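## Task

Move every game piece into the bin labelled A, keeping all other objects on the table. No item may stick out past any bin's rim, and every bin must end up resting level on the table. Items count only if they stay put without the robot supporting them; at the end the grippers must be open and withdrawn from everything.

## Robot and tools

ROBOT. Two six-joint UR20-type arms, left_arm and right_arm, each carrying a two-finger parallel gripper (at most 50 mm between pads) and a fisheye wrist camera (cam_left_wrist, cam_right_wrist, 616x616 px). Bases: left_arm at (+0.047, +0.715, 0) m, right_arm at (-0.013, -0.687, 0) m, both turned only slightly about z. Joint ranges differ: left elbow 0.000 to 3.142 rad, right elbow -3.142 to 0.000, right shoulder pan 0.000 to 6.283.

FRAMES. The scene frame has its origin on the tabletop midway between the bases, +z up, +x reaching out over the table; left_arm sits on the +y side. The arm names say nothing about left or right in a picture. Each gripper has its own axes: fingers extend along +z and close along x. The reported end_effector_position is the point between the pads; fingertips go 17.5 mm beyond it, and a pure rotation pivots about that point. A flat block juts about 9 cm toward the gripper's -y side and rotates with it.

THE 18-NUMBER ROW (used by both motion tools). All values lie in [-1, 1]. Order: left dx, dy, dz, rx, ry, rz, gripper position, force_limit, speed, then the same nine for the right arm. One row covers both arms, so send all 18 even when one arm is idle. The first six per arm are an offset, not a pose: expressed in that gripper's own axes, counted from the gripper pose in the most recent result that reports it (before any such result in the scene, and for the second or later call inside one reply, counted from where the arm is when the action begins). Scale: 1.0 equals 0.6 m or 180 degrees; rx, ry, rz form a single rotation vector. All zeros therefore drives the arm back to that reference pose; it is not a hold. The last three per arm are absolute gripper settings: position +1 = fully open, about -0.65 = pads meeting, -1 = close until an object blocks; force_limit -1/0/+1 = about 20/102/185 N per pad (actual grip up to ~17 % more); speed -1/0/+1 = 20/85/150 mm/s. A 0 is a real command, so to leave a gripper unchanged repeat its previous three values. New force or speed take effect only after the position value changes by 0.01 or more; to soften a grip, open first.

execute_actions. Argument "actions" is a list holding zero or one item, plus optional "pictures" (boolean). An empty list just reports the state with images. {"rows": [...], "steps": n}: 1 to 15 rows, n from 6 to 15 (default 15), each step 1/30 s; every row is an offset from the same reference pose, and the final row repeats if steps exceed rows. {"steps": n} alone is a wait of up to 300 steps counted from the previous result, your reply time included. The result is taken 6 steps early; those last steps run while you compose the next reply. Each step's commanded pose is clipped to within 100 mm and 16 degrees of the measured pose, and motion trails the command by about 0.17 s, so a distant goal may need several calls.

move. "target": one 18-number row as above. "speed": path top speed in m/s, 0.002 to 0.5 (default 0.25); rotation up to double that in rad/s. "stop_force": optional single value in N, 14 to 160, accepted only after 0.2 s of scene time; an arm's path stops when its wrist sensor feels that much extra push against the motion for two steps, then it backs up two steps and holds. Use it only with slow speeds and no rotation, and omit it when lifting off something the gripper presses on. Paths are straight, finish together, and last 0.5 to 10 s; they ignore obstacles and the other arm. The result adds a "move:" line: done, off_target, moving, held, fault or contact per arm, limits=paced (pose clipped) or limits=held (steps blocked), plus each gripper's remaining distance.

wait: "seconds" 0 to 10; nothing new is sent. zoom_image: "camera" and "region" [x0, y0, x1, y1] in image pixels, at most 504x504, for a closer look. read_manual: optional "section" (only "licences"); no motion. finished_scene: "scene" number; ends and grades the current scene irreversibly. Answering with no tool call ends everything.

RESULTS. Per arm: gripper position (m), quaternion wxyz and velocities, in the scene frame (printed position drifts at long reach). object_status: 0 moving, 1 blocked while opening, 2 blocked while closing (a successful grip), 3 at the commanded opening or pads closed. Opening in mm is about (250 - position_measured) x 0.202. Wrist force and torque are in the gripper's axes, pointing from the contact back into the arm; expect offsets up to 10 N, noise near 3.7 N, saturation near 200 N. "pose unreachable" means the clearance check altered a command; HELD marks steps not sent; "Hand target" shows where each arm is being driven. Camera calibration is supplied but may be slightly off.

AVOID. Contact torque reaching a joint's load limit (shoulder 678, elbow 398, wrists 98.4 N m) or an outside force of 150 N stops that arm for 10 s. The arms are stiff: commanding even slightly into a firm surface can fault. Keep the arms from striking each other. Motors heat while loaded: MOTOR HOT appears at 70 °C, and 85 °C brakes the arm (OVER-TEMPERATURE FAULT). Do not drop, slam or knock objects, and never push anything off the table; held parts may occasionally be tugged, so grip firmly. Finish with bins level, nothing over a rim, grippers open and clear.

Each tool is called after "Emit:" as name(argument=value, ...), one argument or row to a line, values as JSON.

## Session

Emit:
execute_actions(
  actions=[],
)

Scene clock: 0.00 s of 4800.00 s.
left_arm: end_effector_position=(+0.2382, +0.2402, +0.1093) position_measured=3 object_status=3 end_effector_quat_wxyz=(-0.255, +0.553, +0.781, -0.140) end_effector_velocity=(-0.000, -0.001, +0.000) end_effector_angular_velocity=(+0.001, -0.001, +0.001) | right_arm: end_effector_position=(+0.4121, -0.0234, +0.3652) position_measured=3 object_status=3 end_effector_quat_wxyz=(-0.030, -0.416, +0.902, -0.108) end_effector_velocity=(+0.000, -0.000, +0.000) end_effector_angular_velocity=(-0.000, -0.001, -0.000)
Joint positions: left_arm=[-1.273 -1.425  2.534 -2.378 -2.085 -1.46 ] | right_arm=[ 4.343 -1.617 -2.042 -1.261  1.482 -1.097]
Joint velocities: left_arm=[-0.001 -0.    -0.001  0.     0.    -0.002] | right_arm=[ 0.     0.    -0.     0.    -0.001  0.   ]
Wrist force (N, on the end effector, along its own x y z axes, offset not removed): no reading
Wrist torque (N m, same axes, about the end effector's origin, offset not removed): no reading
Hand target (left_arm): +0.238, +0.240, +0.109; -0.255, +0.553, +0.781, -0.140
Hand target (right_arm): +0.412, -0.023, +0.365; -0.030, -0.416, +0.902, -0.108
camera_calibration (this result's frames):
cam_left_wrist: T_world_to_cam=[[-0.207117, 0.945683, 0.250573, -0.209509], [0.935755, 0.266223, -0.231276, -0.263275], [-0.285422, 0.186574, -0.940066, 0.279241], [0, 0, 0, 1]] pos_world=[0.282669, 0.21612, 0.254113]
cam_right_wrist: T_world_to_cam=[[-0.613481, -0.769439, 0.177781, 0.16193], [-0.761474, 0.636021, 0.12504, 0.286275], [-0.209283, -0.058666, -0.976094, 0.587082], [0, 0, 0, 1]] pos_world=[0.440198, -0.0230402, 0.508464]

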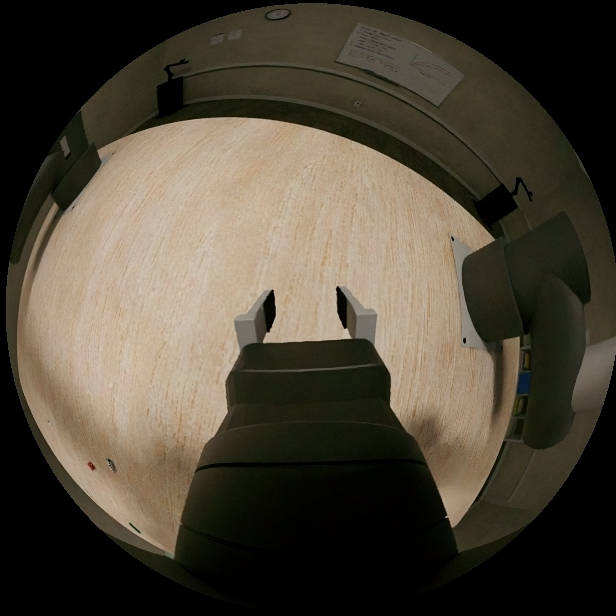

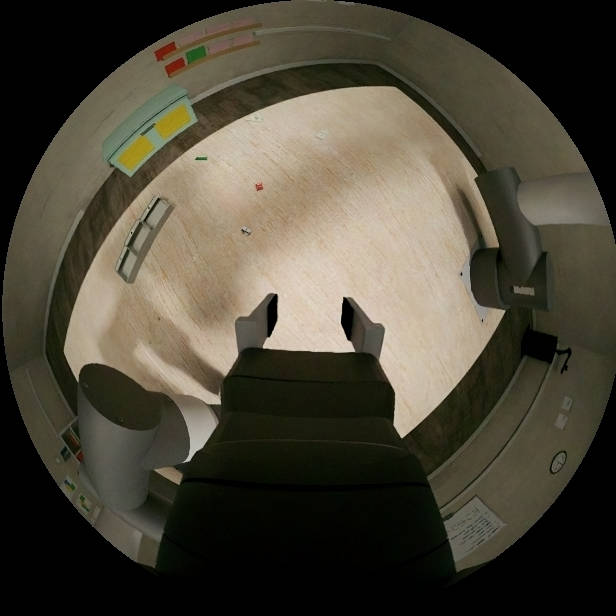

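Emit:
zoom_image(
  camera="cam_right_wrist",
  region=[180, 95, 350, 255],
)

Emit:
zoom_image(
  camera="cam_right_wrist",
  region=[95, 185, 200, 295],
)

Region (180, 95, 350, 255) of cam_right_wrist's 616x616 image, scaled by 2.965, with more detail than that image has; it fills the top 474 rows of this view, and the rest is white.

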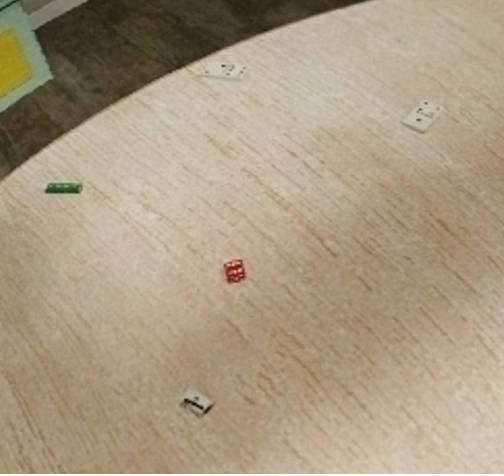

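Region (95, 185, 200, 295) of cam_right_wrist's 616x616 image, scaled by 4.582, with more detail than that image has; it fills the left 481 columns of this view, and the rest is white.

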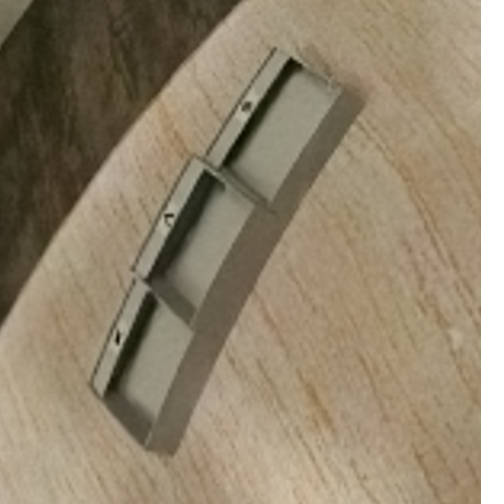

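Emit:
move(
  target=[-0.7675,0.362,-0.4648,-0.1727,-0.0741,0.0291,1,-0.5,0.5, 0.0443,-0.7519,0.5562,-0.0661,-0.0297,0.1776,1,-0.5,0.5],
  speed=0.4,
)

Emit:
zoom_image(
  camera="cam_left_wrist",
  region=[250, 240, 370, 340],
)

Emit:
zoom_image(
  camera="cam_right_wrist",
  region=[250, 240, 370, 340],
)

Scene clock: 4.20 s of 4800.00 s.
left_arm: end_effector_position=(+0.6834, -0.1320, +0.1216) position_measured=3 object_status=3 end_effector_quat_wxyz=(+0.000, +0.615, +0.788, -0.000) end_effector_velocity=(+0.001, -0.002, +0.000) end_effector_angular_velocity=(-0.000, -0.001, -0.001) | right_arm: end_effector_position=(+0.7478, -0.3996, +0.1196) position_measured=3 object_status=3 end_effector_quat_wxyz=(-0.000, -0.152, +0.988, +0.000) end_effector_velocity=(+0.001, -0.000, -0.001) end_effector_angular_velocity=(+0.002, +0.001, -0.001)
Joint positions: left_arm=[-1.167 -1.1    1.915 -2.387 -1.571 -1.34 ] | right_arm=[ 3.654 -1.824 -2.282 -0.607  1.572 -1.234]
Joint velocities: left_arm=[-0.001  0.001 -0.002 -0.     0.001  0.001] | right_arm=[-0.002 -0.002  0.001  0.002  0.002 -0.001]
Wrist force (N, on the end effector, along its own x y z axes, offset not removed): left_arm=[-1.7 -1.7 -2.8] | right_arm=[-2.9 -0.2 -5.1]
Wrist torque (N m, same axes, about the end effector's origin, offset not removed): left_arm=[0.16 0.56 -0.20] | right_arm=[-1.00 0.56 -0.05]
Hand target (left_arm): +0.684, -0.132, +0.122; +0.000, +0.615, +0.788, -0.000
Hand target (right_arm): +0.748, -0.400, +0.120; -0.000, -0.151, +0.988, +0.000
Off the commanded pose (left_arm): 0.001 m, 0 deg.
Off the commanded pose (right_arm): 0.002 m, 0 deg.
Kept back: nothing.
move: done
camera_calibration (this result's frames):
cam_left_wrist: T_world_to_cam=[[-0.202538, 0.97869, 0.0338213, 0.25919], [0.933747, 0.182598, 0.307854, -0.653167], [0.295118, 0.0939326, -0.950832, 0.0796832], [0, 0, 0, 1]] pos_world=[0.638873, -0.141884, 0.268079]
cam_right_wrist: T_world_to_cam=[[-0.937426, -0.347093, 0.0275331, 0.550988], [-0.324726, 0.900067, 0.290572, 0.57096], [-0.125637, 0.263449, -0.956457, 0.45937], [0, 0, 0, 1]] pos_world=[0.75963, -0.443679, 0.258292]

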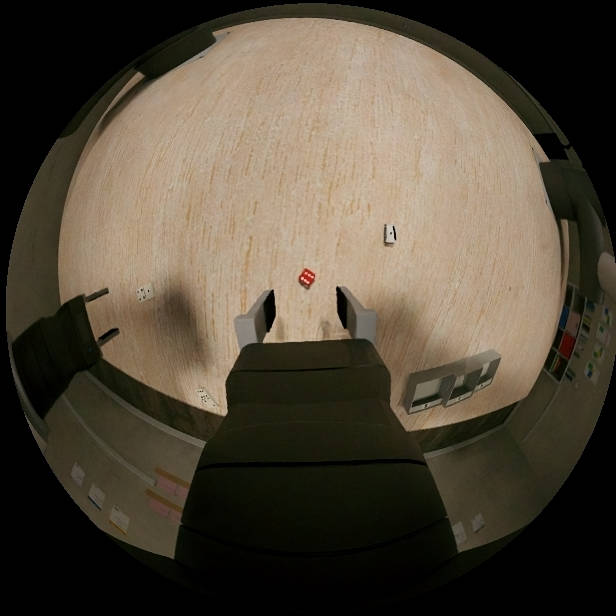

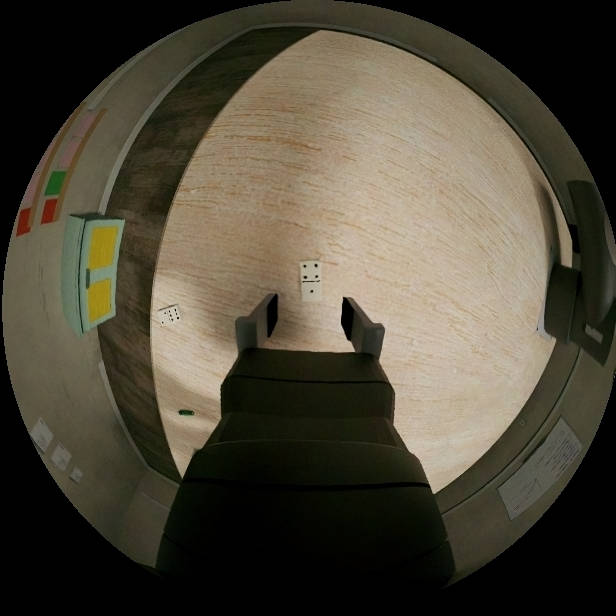

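Region (250, 240, 370, 340) of cam_left_wrist's 616x616 image, scaled by 4.200, with more detail than that image has.

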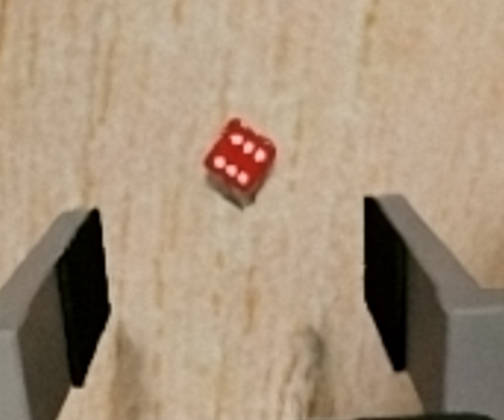

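Region (250, 240, 370, 340) of cam_right_wrist's 616x616 image, scaled by 4.200, with more detail than that image has.

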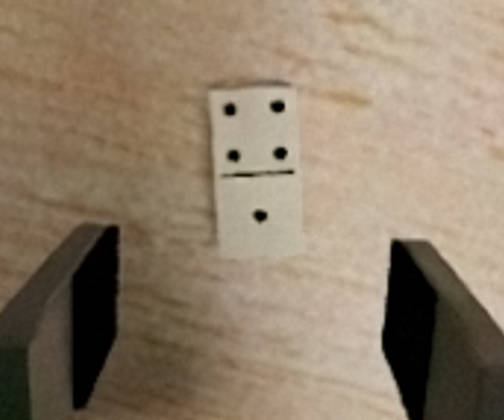

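Emit:
move(
  target=[0.0043,-0.008,0.164,0,0,0.183,1,-0.5,0.5, 0,-0.0128,0.1655,0,0,-0.039,1,-0.5,0.5],
  speed=0.25,
)

Emit:
zoom_image(
  camera="cam_left_wrist",
  region=[250, 250, 370, 350],
)

Emit:
zoom_image(
  camera="cam_right_wrist",
  region=[250, 250, 370, 350],
)

Scene clock: 6.47 s of 4800.00 s.
left_arm: end_effector_position=(+0.6781, -0.1310, +0.0235) position_measured=3 object_status=3 end_effector_quat_wxyz=(+0.000, +0.813, +0.582, +0.000) end_effector_velocity=(-0.000, -0.001, -0.000) end_effector_angular_velocity=(-0.001, -0.000, -0.007) | right_arm: end_effector_position=(+0.7501, -0.4067, +0.0205) position_measured=3 object_status=3 end_effector_quat_wxyz=(-0.000, -0.212, +0.977, +0.000) end_effector_velocity=(-0.000, -0.000, -0.001) end_effector_angular_velocity=(-0.000, -0.000, +0.002)
Joint positions: left_arm=[-1.178 -1.001  1.936 -2.507 -1.571 -0.776] | right_arm=[ 3.646 -1.956 -2.326 -0.431  1.572 -1.365]
Joint velocities: left_arm=[-0.001  0.001 -0.    -0.002 -0.001  0.007] | right_arm=[-0.    -0.001 -0.001  0.002 -0.    -0.002]
Wrist force (N, on the end effector, along its own x y z axes, offset not removed): left_arm=[-0.1 -1.5 -4.5] | right_arm=[-4.0 2.5 -11.2]
Wrist torque (N m, same axes, about the end effector's origin, offset not removed): left_arm=[0.07 0.14 -0.30] | right_arm=[-0.47 0.79 0.37]
Hand target (left_arm): +0.678, -0.131, +0.023; +0.000, +0.813, +0.582, +0.000
Hand target (right_arm): +0.750, -0.407, +0.020; -0.000, -0.212, +0.977, +0.000
Off the commanded pose (left_arm): 0.000 m, 0 deg.
Off the commanded pose (right_arm): 0.000 m, 0 deg.
Kept back: nothing.
move: done
camera_calibration (this result's frames):
cam_left_wrist: T_world_to_cam=[[0.361627, 0.931699, 0.0341103, -0.128302], [0.883009, -0.354011, 0.308174, -0.654109], [0.299201, -0.0813244, -0.950718, -0.0379106], [0, 0, 0, 1]] pos_world=[0.635325, -0.115106, 0.169914]
cam_right_wrist: T_world_to_cam=[[-0.888035, -0.458959, 0.0274171, 0.470891], [-0.432219, 0.853657, 0.290614, 0.668637], [-0.156785, 0.246225, -0.956448, 0.383097], [0, 0, 0, 1]] pos_world=[0.767229, -0.448995, 0.159186]

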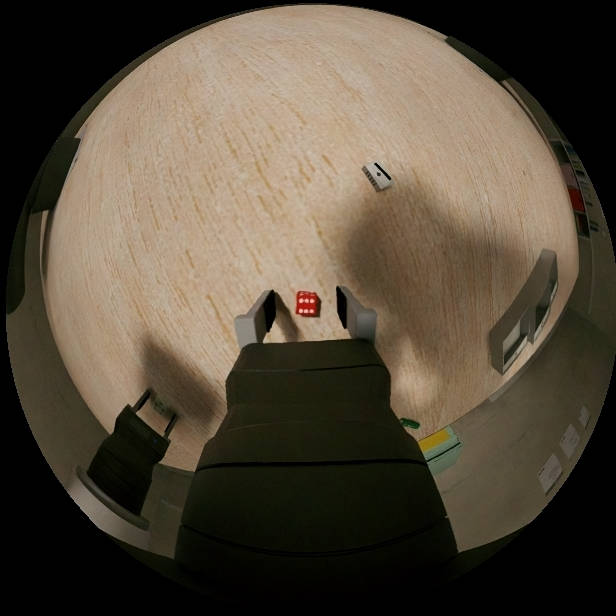

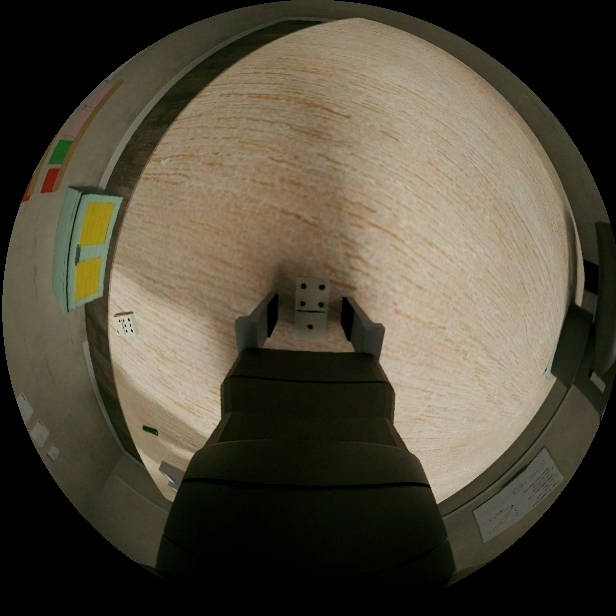

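Region (250, 250, 370, 350) of cam_left_wrist's 616x616 image, scaled by 4.200, with more detail than that image has.

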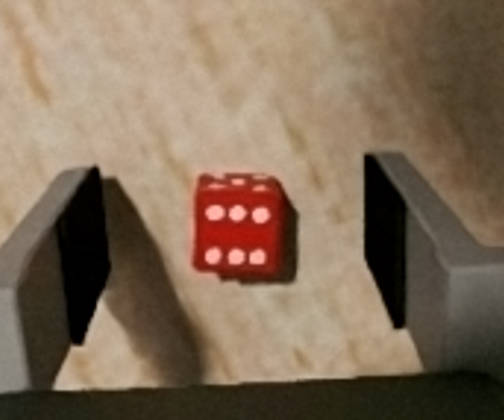

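Region (250, 250, 370, 350) of cam_right_wrist's 616x616 image, scaled by 4.200, with more detail than that image has.

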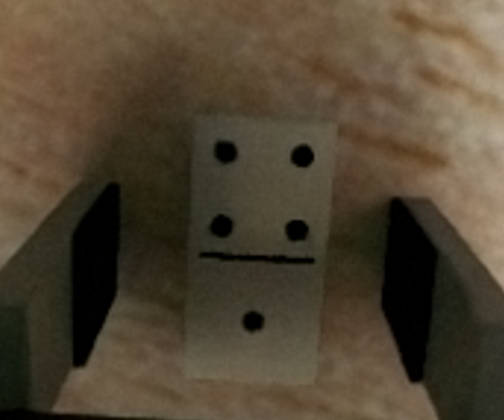

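Emit:
move(
  target=[0,0,0.003,0,0,0,-1,-0.5,0.5, 0,0,0.001,0,0,0,-1,-0.5,0.5],
  speed=0.05,
)

Scene clock: 8.00 s of 4800.00 s.
left_arm: end_effector_position=(+0.6782, -0.1312, +0.0219) position_measured=181 object_status=2 end_effector_quat_wxyz=(+0.000, +0.813, +0.582, +0.000) end_effector_velocity=(-0.001, -0.000, -0.001) end_effector_angular_velocity=(+0.001, +0.000, -0.001) | right_arm: end_effector_position=(+0.7501, -0.4067, +0.0200) position_measured=138 object_status=2 end_effector_quat_wxyz=(-0.000, -0.212, +0.977, +0.000) end_effector_velocity=(-0.001, -0.001, -0.000) end_effector_angular_velocity=(-0.001, +0.001, -0.000)
Joint positions: left_arm=[-1.178 -0.999  1.936 -2.509 -1.571 -0.776] | right_arm=[ 3.646 -1.957 -2.327 -0.43   1.572 -1.365]
Joint velocities: left_arm=[-0.001  0.001  0.    -0.     0.001 -0.   ] | right_arm=[ 0.     0.    -0.001 -0.    -0.001  0.   ]
Wrist force (N, on the end effector, along its own x y z axes, offset not removed): left_arm=[7.5 -7.8 -54.3] | right_arm=[12.8 -4.1 -29.8]
Wrist torque (N m, same axes, about the end effector's origin, offset not removed): left_arm=[0.13 0.70 -0.21] | right_arm=[-1.59 -1.02 0.03]
Hand target (left_arm): +0.678, -0.131, +0.022; +0.000, +0.813, +0.582, +0.000
Hand target (right_arm): +0.750, -0.407, +0.020; -0.000, -0.212, +0.977, +0.000
Off the commanded pose (left_arm): 0.000 m, 0 deg.
Off the commanded pose (right_arm): 0.000 m, 0 deg.
Kept back: nothing.
move: done
camera_calibration (this result's frames):
cam_left_wrist: T_world_to_cam=[[0.3617, 0.931679, 0.0338709, -0.128175], [0.882954, -0.353994, 0.30835, -0.653691], [0.299273, -0.0816239, -0.95067, -0.0395134], [0, 0, 0, 1]] pos_world=[0.635365, -0.11521, 0.168343]
cam_right_wrist: T_world_to_cam=[[-0.887982, -0.459065, 0.027338, 0.470855], [-0.432328, 0.853576, 0.290689, 0.668823], [-0.15678, 0.246307, -0.956427, 0.382608], [0, 0, 0, 1]] pos_world=[0.767247, -0.448978, 0.158645]

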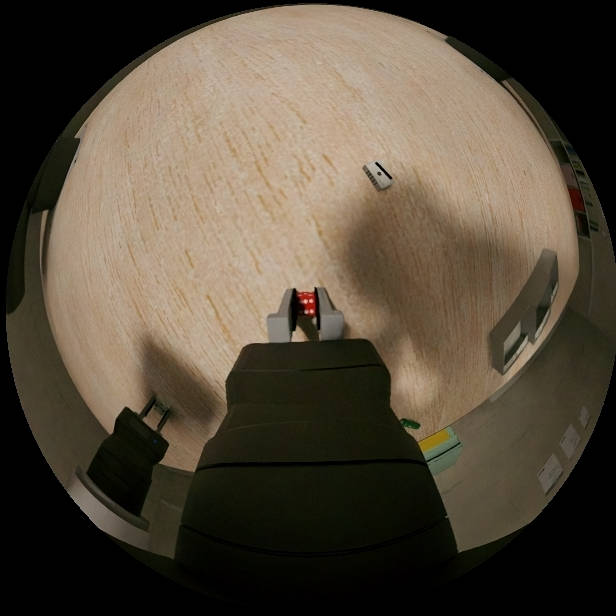

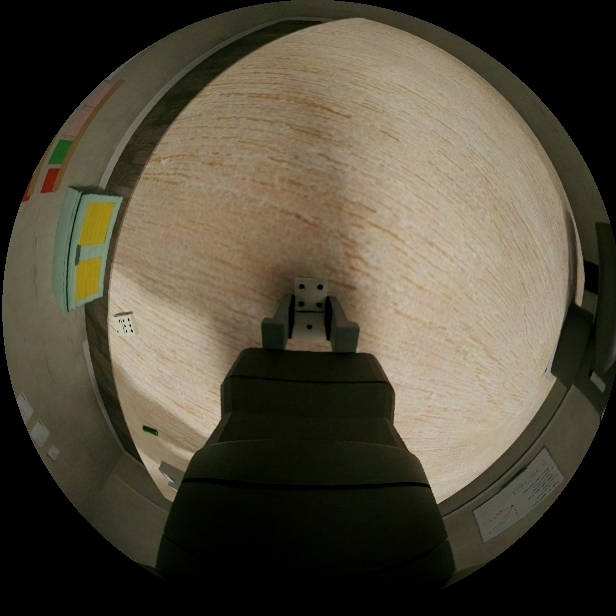

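Emit:
move(
  target=[0.776,-0.0685,-0.139,0,0,0.318,-1,-0.5,0.5, -0.336,0.537,-0.1325,0,0,-0.4417,-1,-0.5,0.5],
  speed=0.4,
)

Emit:
zoom_image(
  camera="cam_left_wrist",
  region=[220, 210, 400, 360],
)

Scene clock: 10.57 s of 4800.00 s.
left_arm: end_effector_position=(+0.7893, +0.3226, +0.1034) position_measured=181 object_status=2 end_effector_quat_wxyz=(+0.001, +0.993, +0.121, -0.001) end_effector_velocity=(+0.000, +0.002, -0.001) end_effector_angular_velocity=(+0.001, +0.001, -0.003) | right_arm: end_effector_position=(+0.8004, -0.0304, +0.1003) position_measured=138 object_status=2 end_effector_quat_wxyz=(-0.000, +0.788, -0.616, -0.000) end_effector_velocity=(+0.000, +0.001, -0.000) end_effector_angular_velocity=(-0.000, +0.000, +0.004)
Joint positions: left_arm=[-0.818 -1.262  2.233 -2.542 -1.572  0.583] | right_arm=[ 3.9   -2.023 -1.993 -0.696  1.571 -2.498]
Joint velocities: left_arm=[0.002 0.001 0.001 0.    0.    0.005] | right_arm=[ 0.    -0.001  0.002 -0.001  0.    -0.004]
Wrist force (N, on the end effector, along its own x y z axes, offset not removed): left_arm=[-1.1 -0.3 -5.5] | right_arm=[-2.7 1.5 -8.6]
Wrist torque (N m, same axes, about the end effector's origin, offset not removed): left_arm=[0.28 0.39 -0.18] | right_arm=[-0.50 0.70 0.24]
Hand target (left_arm): +0.789, +0.323, +0.103; +0.001, +0.993, +0.121, -0.001
Hand target (right_arm): +0.800, -0.030, +0.100; -0.000, +0.788, -0.616, -0.000
Off the commanded pose (left_arm): 0.002 m, 0 deg.
Off the commanded pose (right_arm): 0.001 m, 0 deg.
Kept back: nothing.
move: done
camera_calibration (this result's frames):
cam_left_wrist: T_world_to_cam=[[0.97918, 0.200266, 0.0331572, -0.845245], [0.180565, -0.933931, 0.308496, 0.125175], [0.0927478, -0.296086, -0.950648, 0.273895], [0, 0, 0, 1]] pos_world=[0.779642, 0.367275, 0.249788]
cam_right_wrist: T_world_to_cam=[[0.289284, -0.956883, 0.0262684, -0.271298], [-0.918285, -0.269657, 0.289893, 0.700952], [-0.27031, -0.107983, -0.956698, 0.454806], [0, 0, 0, 1]] pos_world=[0.845095, -0.0214726, 0.239038]

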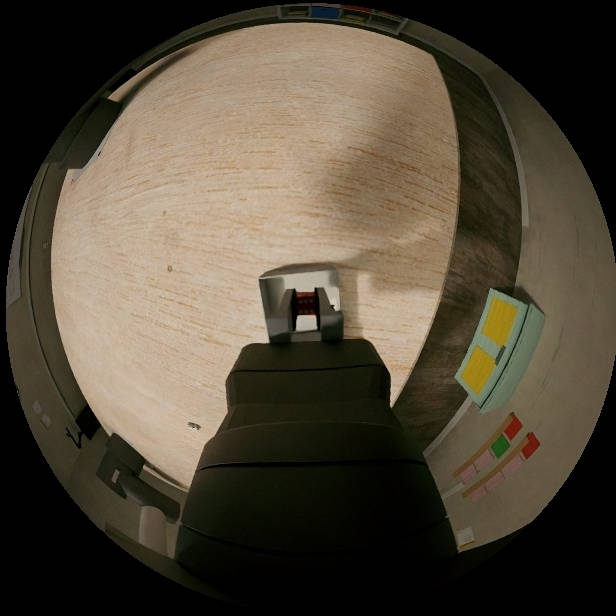

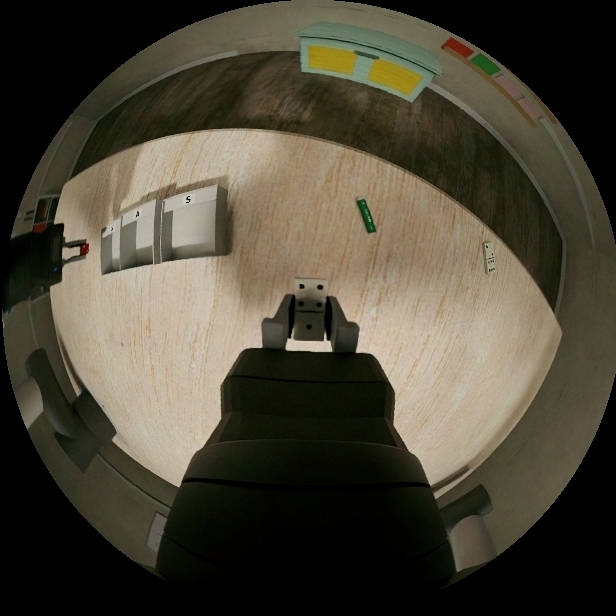

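Region (220, 210, 400, 360) of cam_left_wrist's 616x616 image, scaled by 2.800, with more detail than that image has.

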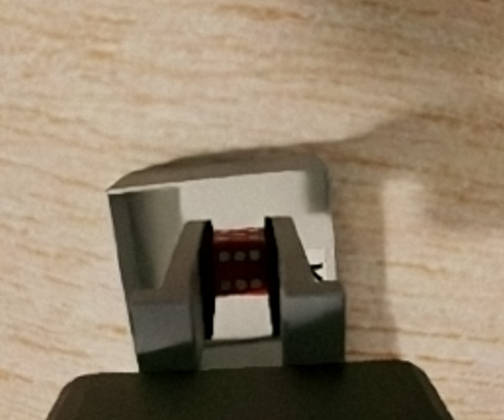

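Emit:
zoom_image(
  camera="cam_right_wrist",
  region=[70, 170, 250, 290],
)

Emit:
zoom_image(
  camera="cam_right_wrist",
  region=[340, 185, 400, 245],
)

Region (70, 170, 250, 290) of cam_right_wrist's 616x616 image, scaled by 2.800, with more detail than that image has.

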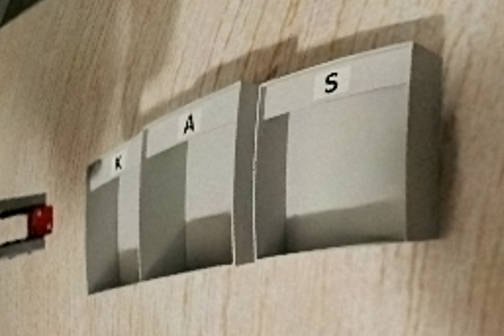

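Region (340, 185, 400, 245) of cam_right_wrist's 616x616 image, scaled by 8.400, with more detail than that image has.

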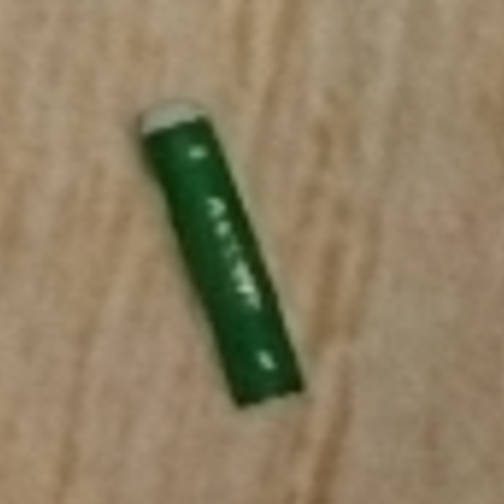

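Emit:
move(
  target=[-0.0117,0.135,0.03,0,0,-0.022,-1,-0.5,0.5, 0,0,0,0,0,-0.022,-1,-0.5,0.5],
  speed=0.3,
)

Emit:
zoom_image(
  camera="cam_left_wrist",
  region=[220, 170, 400, 350],
)

Scene clock: 12.30 s of 4800.00 s.
left_arm: end_effector_position=(+0.8020, +0.2424, +0.0858) position_measured=181 object_status=2 end_effector_quat_wxyz=(+0.000, +0.988, +0.156, -0.000) end_effector_velocity=(-0.000, -0.001, -0.002) end_effector_angular_velocity=(+0.002, +0.001, -0.000) | right_arm: end_effector_position=(+0.8004, -0.0304, +0.1003) position_measured=138 object_status=2 end_effector_quat_wxyz=(+0.000, +0.808, -0.589, -0.000) end_effector_velocity=(+0.000, -0.001, -0.000) end_effector_angular_velocity=(-0.001, -0.000, +0.002)
Joint positions: left_arm=[-0.873 -1.196  2.165 -2.54  -1.572  0.459] | right_arm=[ 3.899 -2.022 -1.994 -0.696  1.571 -2.568]
Joint velocities: left_arm=[-0.001  0.002 -0.001  0.001  0.    -0.001] | right_arm=[-0.     0.    -0.    -0.001 -0.001 -0.002]
Wrist force (N, on the end effector, along its own x y z axes, offset not removed): left_arm=[-1.2 -1.8 -5.9] | right_arm=[3.5 -2.3 0.3]
Wrist torque (N m, same axes, about the end effector's origin, offset not removed): left_arm=[0.04 0.37 -0.17] | right_arm=[-1.05 -0.57 0.17]
Hand target (left_arm): +0.802, +0.242, +0.086; +0.000, +0.988, +0.156, -0.000
Hand target (right_arm): +0.800, -0.030, +0.100; -0.000, +0.808, -0.589, -0.000
Off the commanded pose (left_arm): 0.000 m, 0 deg.
Off the commanded pose (right_arm): 0.000 m, 0 deg.
Kept back: nothing.
move: done
camera_calibration (this result's frames):
cam_left_wrist: T_world_to_cam=[[0.963037, 0.267299, 0.0333326, -0.844325], [0.244486, -0.919303, 0.308397, -0.00136772], [0.113077, -0.288849, -0.950674, 0.214198], [0, 0, 0, 1]] pos_world=[0.78923, 0.2863, 0.232197]
cam_right_wrist: T_world_to_cam=[[0.354576, -0.934658, 0.026278, -0.322878], [-0.897504, -0.332331, 0.289902, 0.682415], [-0.262226, -0.126377, -0.956696, 0.447725], [0, 0, 0, 1]] pos_world=[0.84436, -0.018411, 0.238987]

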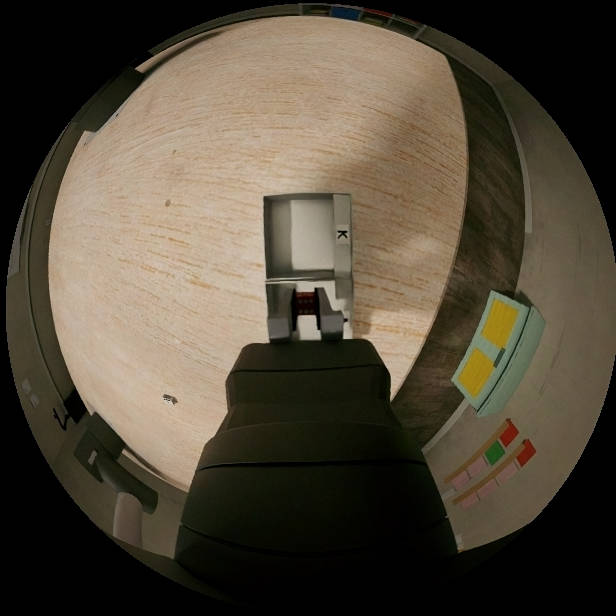

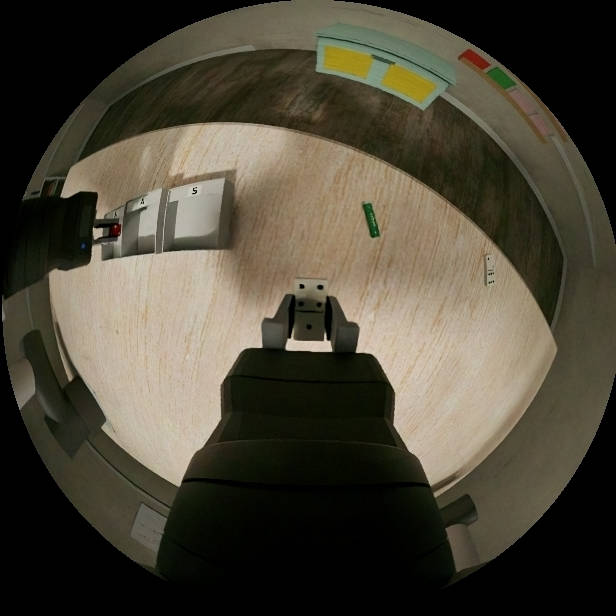

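Region (220, 170, 400, 350) of cam_left_wrist's 616x616 image, scaled by 2.800, with more detail than that image has.

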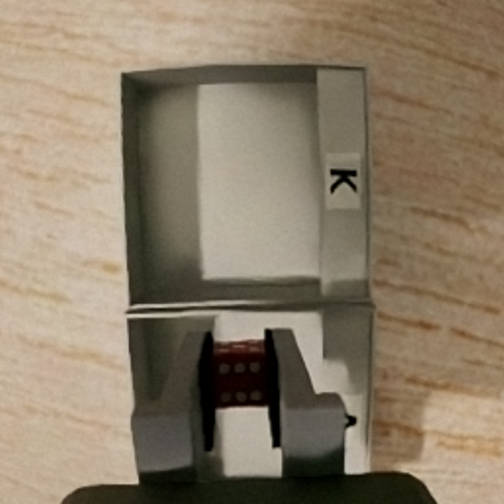

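Emit:
move(
  target=[-0.0075,0.011,0.03,0,0,0,-1,-0.5,0.5, 0,0,0,0,0,0,-1,-0.5,0.5],
  speed=0.15,
)

Emit:
zoom_image(
  camera="cam_left_wrist",
  region=[220, 170, 400, 350],
)

Scene clock: 13.63 s of 4800.00 s.
left_arm: end_effector_position=(+0.7997, +0.2347, +0.0679) position_measured=181 object_status=2 end_effector_quat_wxyz=(+0.000, +0.988, +0.156, -0.000) end_effector_velocity=(-0.001, -0.000, -0.003) end_effector_angular_velocity=(+0.001, +0.001, -0.002) | right_arm: end_effector_position=(+0.8004, -0.0304, +0.1003) position_measured=138 object_status=2 end_effector_quat_wxyz=(-0.000, +0.808, -0.589, -0.000) end_effector_velocity=(-0.000, -0.000, -0.000) end_effector_angular_velocity=(-0.001, +0.000, -0.000)
Joint positions: left_arm=[-0.88  -1.174  2.168 -2.566 -1.572  0.451] | right_arm=[ 3.899 -2.022 -1.994 -0.696  1.571 -2.568]
Joint velocities: left_arm=[-0.001  0.003  0.001 -0.002 -0.     0.001] | right_arm=[ 0.     0.    -0.    -0.001 -0.     0.   ]
Wrist force (N, on the end effector, along its own x y z axes, offset not removed): left_arm=[1.5 -1.8 -6.8] | right_arm=[-0.2 2.9 -3.4]
Wrist torque (N m, same axes, about the end effector's origin, offset not removed): left_arm=[-0.03 -0.11 -0.25] | right_arm=[-0.17 0.13 0.01]
Hand target (left_arm): +0.800, +0.235, +0.068; +0.000, +0.988, +0.156, -0.000
Hand target (right_arm): +0.800, -0.030, +0.100; +0.000, +0.808, -0.589, -0.000
Off the commanded pose (left_arm): 0.000 m, 0 deg.
Off the commanded pose (right_arm): 0.000 m, 0 deg.
Kept back: nothing.
move: done
camera_calibration (this result's frames):
cam_left_wrist: T_world_to_cam=[[0.963035, 0.2673, 0.0333672, -0.839522], [0.244476, -0.919302, 0.308409, -0.00238699], [0.113112, -0.288852, -0.950668, 0.195244], [0, 0, 0, 1]] pos_world=[0.786989, 0.278606, 0.214361]
cam_right_wrist: T_world_to_cam=[[0.354675, -0.934621, 0.026254, -0.322961], [-0.897477, -0.332437, 0.289862, 0.682391], [-0.262184, -0.126369, -0.956708, 0.447737], [0, 0, 0, 1]] pos_world=[0.844366, -0.0184139, 0.239033]

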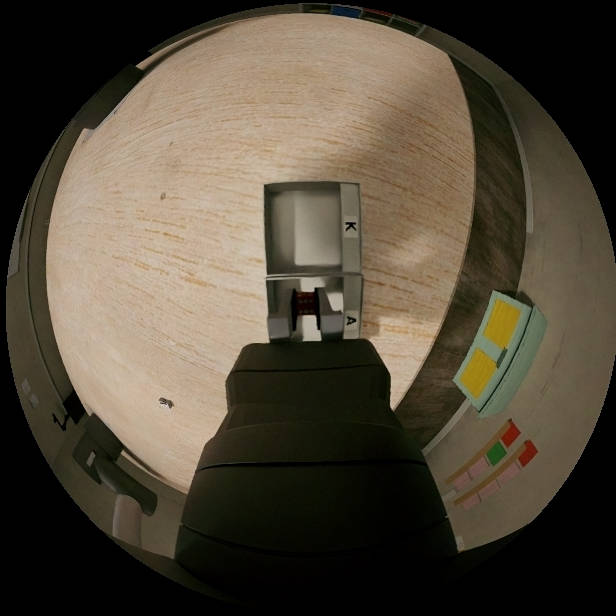

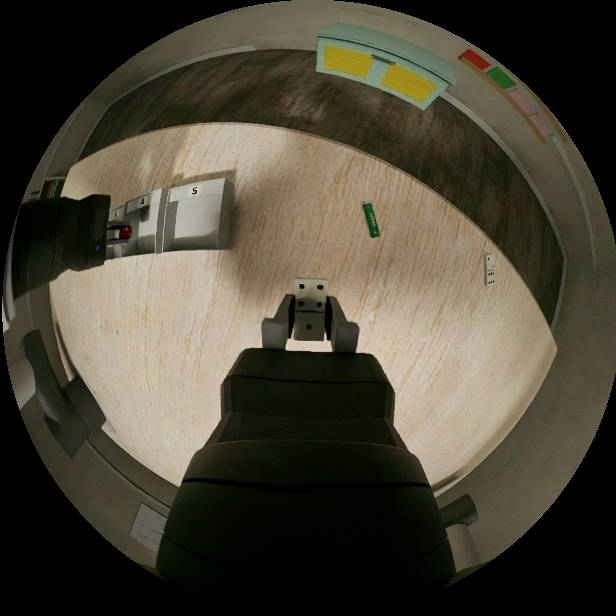

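Region (220, 170, 400, 350) of cam_left_wrist's 616x616 image, scaled by 2.800, with more detail than that image has.

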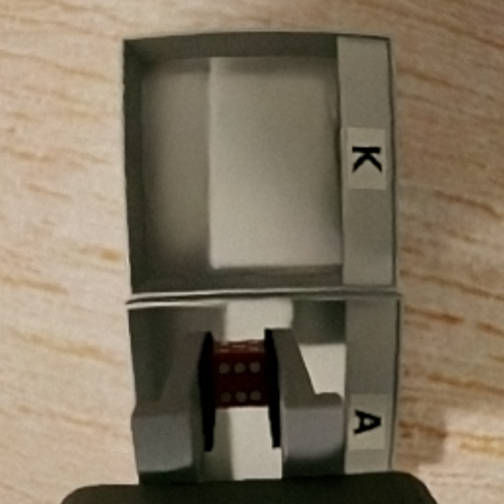

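Emit:
move(
  target=[0,0,0.0615,0,0,0,-1,-0.5,0.5, 0,0,0,0,0,0,-1,-0.5,0.5],
  speed=0.1,
)

Emit:
move(
  target=[0,0,0,0,0,0,0.05,-0.5,0.5, 0,0,0,0,0,0,-1,-0.5,0.5],
)

Emit:
move(
  target=[0,0,-0.075,0,0,0,0.05,-0.5,0.5, 0,0,0,0,0,0,-1,-0.5,0.5],
)

Scene clock: 14.87 s of 4800.00 s.
left_arm: end_effector_position=(+0.7997, +0.2346, +0.0312) position_measured=181 object_status=2 end_effector_quat_wxyz=(+0.000, +0.988, +0.156, -0.000) end_effector_velocity=(+0.000, -0.001, -0.002) end_effector_angular_velocity=(+0.000, -0.000, -0.001) | right_arm: end_effector_position=(+0.8004, -0.0304, +0.1003) position_measured=138 object_status=2 end_effector_quat_wxyz=(-0.000, +0.808, -0.589, -0.000) end_effector_velocity=(+0.000, -0.000, +0.001) end_effector_angular_velocity=(-0.000, -0.000, +0.000)
Joint positions: left_arm=[-0.881 -1.129  2.18  -2.621 -1.572  0.451] | right_arm=[ 3.899 -2.022 -1.994 -0.696  1.571 -2.568]
Joint velocities: left_arm=[-0.001  0.002 -0.    -0.002  0.     0.   ] | right_arm=[-0.     0.001  0.    -0.    -0.    -0.   ]
Wrist force (N, on the end effector, along its own x y z axes, offset not removed): left_arm=[-2.0 -1.3 -4.5] | right_arm=[-0.4 3.1 -5.9]
Wrist torque (N m, same axes, about the end effector's origin, offset not removed): left_arm=[0.12 0.57 -0.27] | right_arm=[-0.24 -0.05 0.13]
Hand target (left_arm): +0.800, +0.235, +0.031; +0.000, +0.988, +0.156, -0.000
Hand target (right_arm): +0.800, -0.030, +0.100; -0.000, +0.808, -0.589, -0.000
Off the commanded pose (left_arm): 0.000 m, 0 deg.
Off the commanded pose (right_arm): 0.000 m, 0 deg.
Kept back: nothing.
move: done
camera_calibration (this result's frames):
cam_left_wrist: T_world_to_cam=[[0.963036, 0.267295, 0.0333789, -0.838236], [0.244468, -0.919303, 0.308411, 0.00881624], [0.113122, -0.288851, -0.950668, 0.160283], [0, 0, 0, 1]] pos_world=[0.786965, 0.278459, 0.177636]
cam_right_wrist: T_world_to_cam=[[0.354576, -0.934658, 0.0262542, -0.322886], [-0.897512, -0.332342, 0.289863, 0.682422], [-0.262197, -0.126342, -0.956708, 0.447748], [0, 0, 0, 1]] pos_world=[0.844368, -0.0184211, 0.239033]

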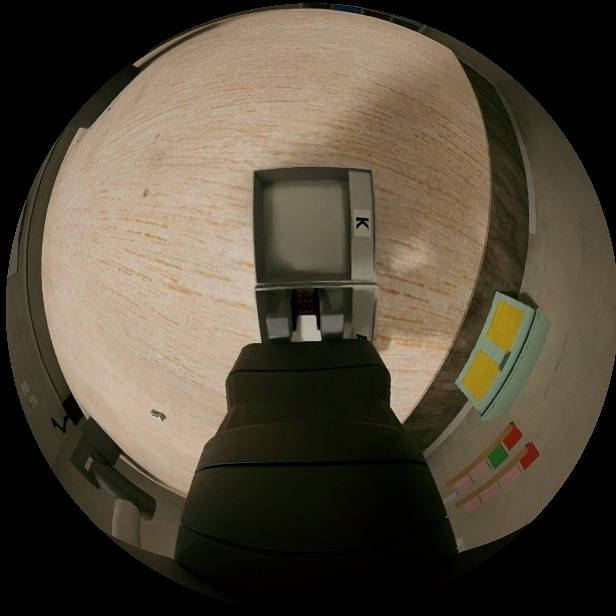

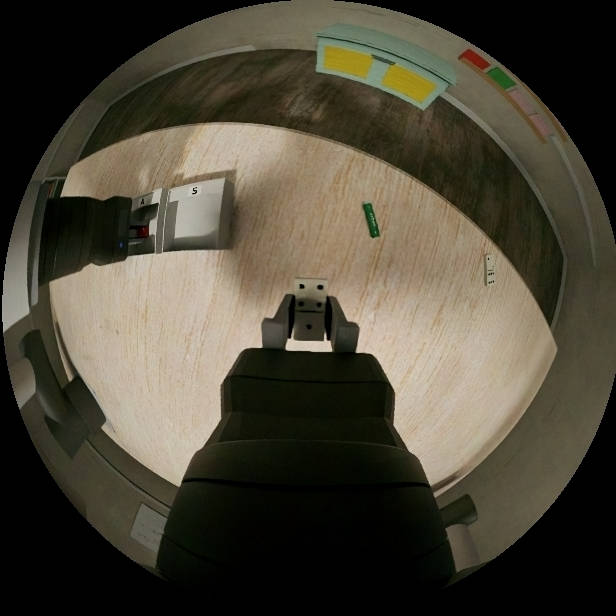

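Scene clock: 15.37 s of 4800.00 s.
left_arm: end_effector_position=(+0.7997, +0.2346, +0.0312) position_measured=145 object_status=3 end_effector_quat_wxyz=(+0.000, +0.988, +0.156, -0.000) end_effector_velocity=(-0.000, -0.000, +0.000) end_effector_angular_velocity=(-0.000, -0.000, +0.002) | right_arm: end_effector_position=(+0.8004, -0.0304, +0.1003) position_measured=138 object_status=2 end_effector_quat_wxyz=(-0.000, +0.808, -0.589, -0.000) end_effector_velocity=(+0.000, +0.000, +0.000) end_effector_angular_velocity=(+0.000, -0.000, +0.000)
Joint positions: left_arm=[-0.881 -1.129  2.18  -2.621 -1.572  0.451] | right_arm=[ 3.899 -2.022 -1.994 -0.696  1.571 -2.568]
Joint velocities: left_arm=[-0.    -0.001  0.     0.     0.    -0.002] | right_arm=[-0.  0.  0. -0. -0. -0.]
Wrist force (N, on the end effector, along its own x y z axes, offset not removed): left_arm=[-2.4 -2.0 -5.2] | right_arm=[4.4 2.1 -4.8]
Wrist torque (N m, same axes, about the end effector's origin, offset not removed): left_arm=[0.00 0.71 -0.13] | right_arm=[-0.23 -0.92 0.24]
Hand target (left_arm): +0.800, +0.235, +0.031; +0.000, +0.988, +0.156, -0.000
Hand target (right_arm): +0.800, -0.030, +0.100; -0.000, +0.808, -0.589, -0.000
Off the commanded pose (left_arm): 0.000 m, 0 deg.
Off the commanded pose (right_arm): 0.000 m, 0 deg.
Kept back: nothing.
move: done
camera_calibration (this result's frames):
cam_left_wrist: T_world_to_cam=[[0.963036, 0.267296, 0.0333838, -0.838237], [0.244466, -0.919301, 0.30842, 0.0088263], [0.113129, -0.288858, -0.950664, 0.160232], [0, 0, 0, 1]] pos_world=[0.786968, 0.278456, 0.177588]
cam_right_wrist: T_world_to_cam=[[0.354599, -0.93465, 0.0262543, -0.322903], [-0.897504, -0.332364, 0.289863, 0.682415], [-0.262194, -0.126348, -0.956708, 0.447745], [0, 0, 0, 1]] pos_world=[0.844368, -0.0184195, 0.239033]

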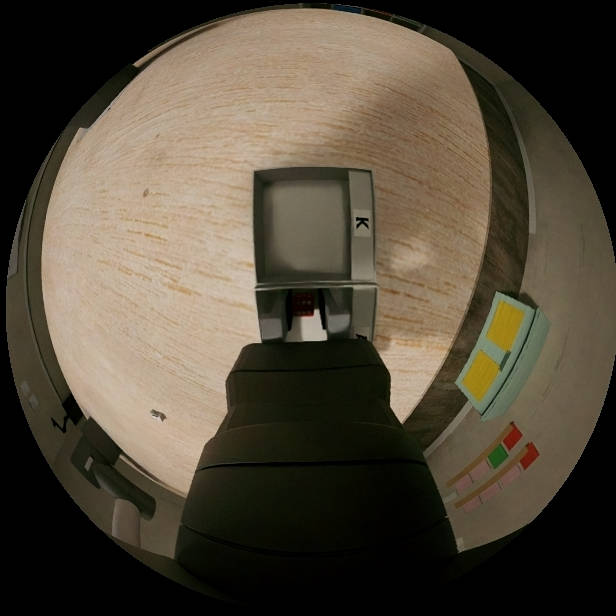

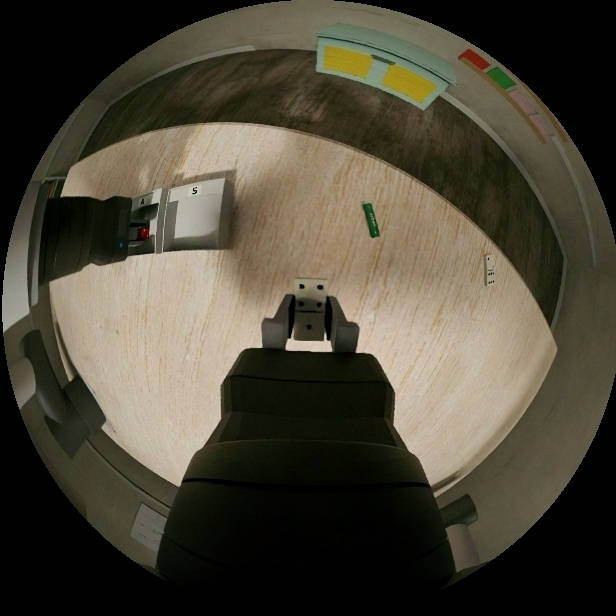

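Scene clock: 16.23 s of 4800.00 s.
left_arm: end_effector_position=(+0.7997, +0.2348, +0.0760) position_measured=145 object_status=3 end_effector_quat_wxyz=(+0.000, +0.988, +0.156, -0.000) end_effector_velocity=(-0.001, -0.001, +0.000) end_effector_angular_velocity=(+0.002, +0.000, -0.002) | right_arm: end_effector_position=(+0.8004, -0.0304, +0.1003) position_measured=138 object_status=2 end_effector_quat_wxyz=(-0.000, +0.808, -0.589, -0.000) end_effector_velocity=(-0.000, +0.001, -0.001) end_effector_angular_velocity=(+0.001, +0.001, -0.000)
Joint positions: left_arm=[-0.88  -1.183  2.165 -2.553 -1.572  0.451] | right_arm=[ 3.899 -2.022 -1.994 -0.696  1.571 -2.568]
Joint velocities: left_arm=[-0.002 -0.    -0.001  0.003  0.001 -0.001] | right_arm=[ 0.    -0.001  0.     0.     0.001  0.   ]
Wrist force (N, on the end effector, along its own x y z axes, offset not removed): left_arm=[-1.7 -0.3 -6.6] | right_arm=[-5.4 2.3 -2.4]
Wrist torque (N m, same axes, about the end effector's origin, offset not removed): left_arm=[0.28 0.51 -0.16] | right_arm=[-0.19 1.00 0.38]
Hand target (left_arm): +0.800, +0.235, +0.076; +0.000, +0.988, +0.156, -0.000
Hand target (right_arm): +0.800, -0.030, +0.100; -0.000, +0.808, -0.589, -0.000
Off the commanded pose (left_arm): 0.000 m, 0 deg.
Off the commanded pose (right_arm): 0.000 m, 0 deg.
Kept back: nothing.
move: done
camera_calibration (this result's frames):
cam_left_wrist: T_world_to_cam=[[0.963002, 0.267422, 0.033368, -0.839777], [0.244594, -0.919276, 0.308392, -0.00493332], [0.113145, -0.28882, -0.950674, 0.202856], [0, 0, 0, 1]] pos_world=[0.786962, 0.278629, 0.222393]
cam_right_wrist: T_world_to_cam=[[0.354599, -0.93465, 0.0262543, -0.322903], [-0.897504, -0.332364, 0.289862, 0.682415], [-0.262194, -0.126348, -0.956708, 0.447745], [0, 0, 0, 1]] pos_world=[0.844368, -0.0184195, 0.239033]

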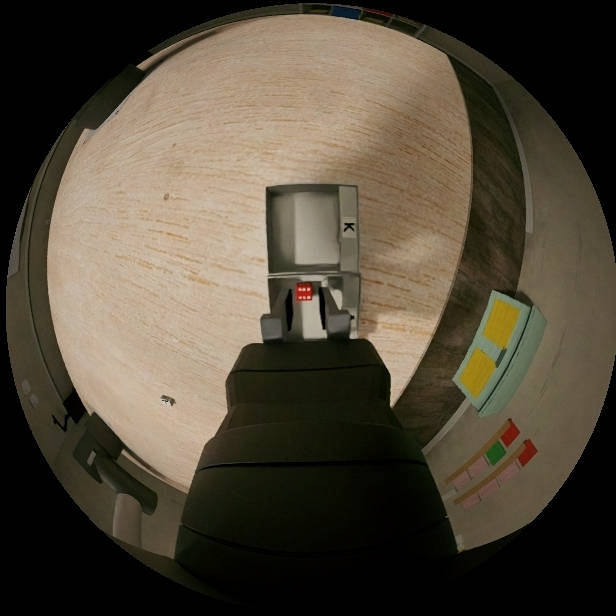

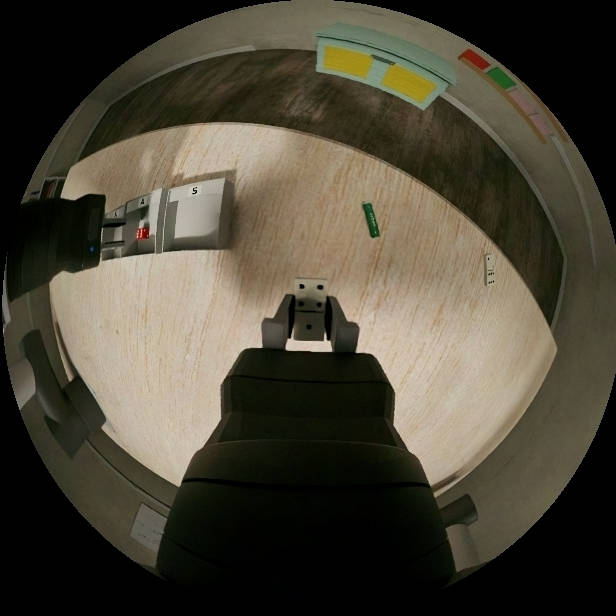

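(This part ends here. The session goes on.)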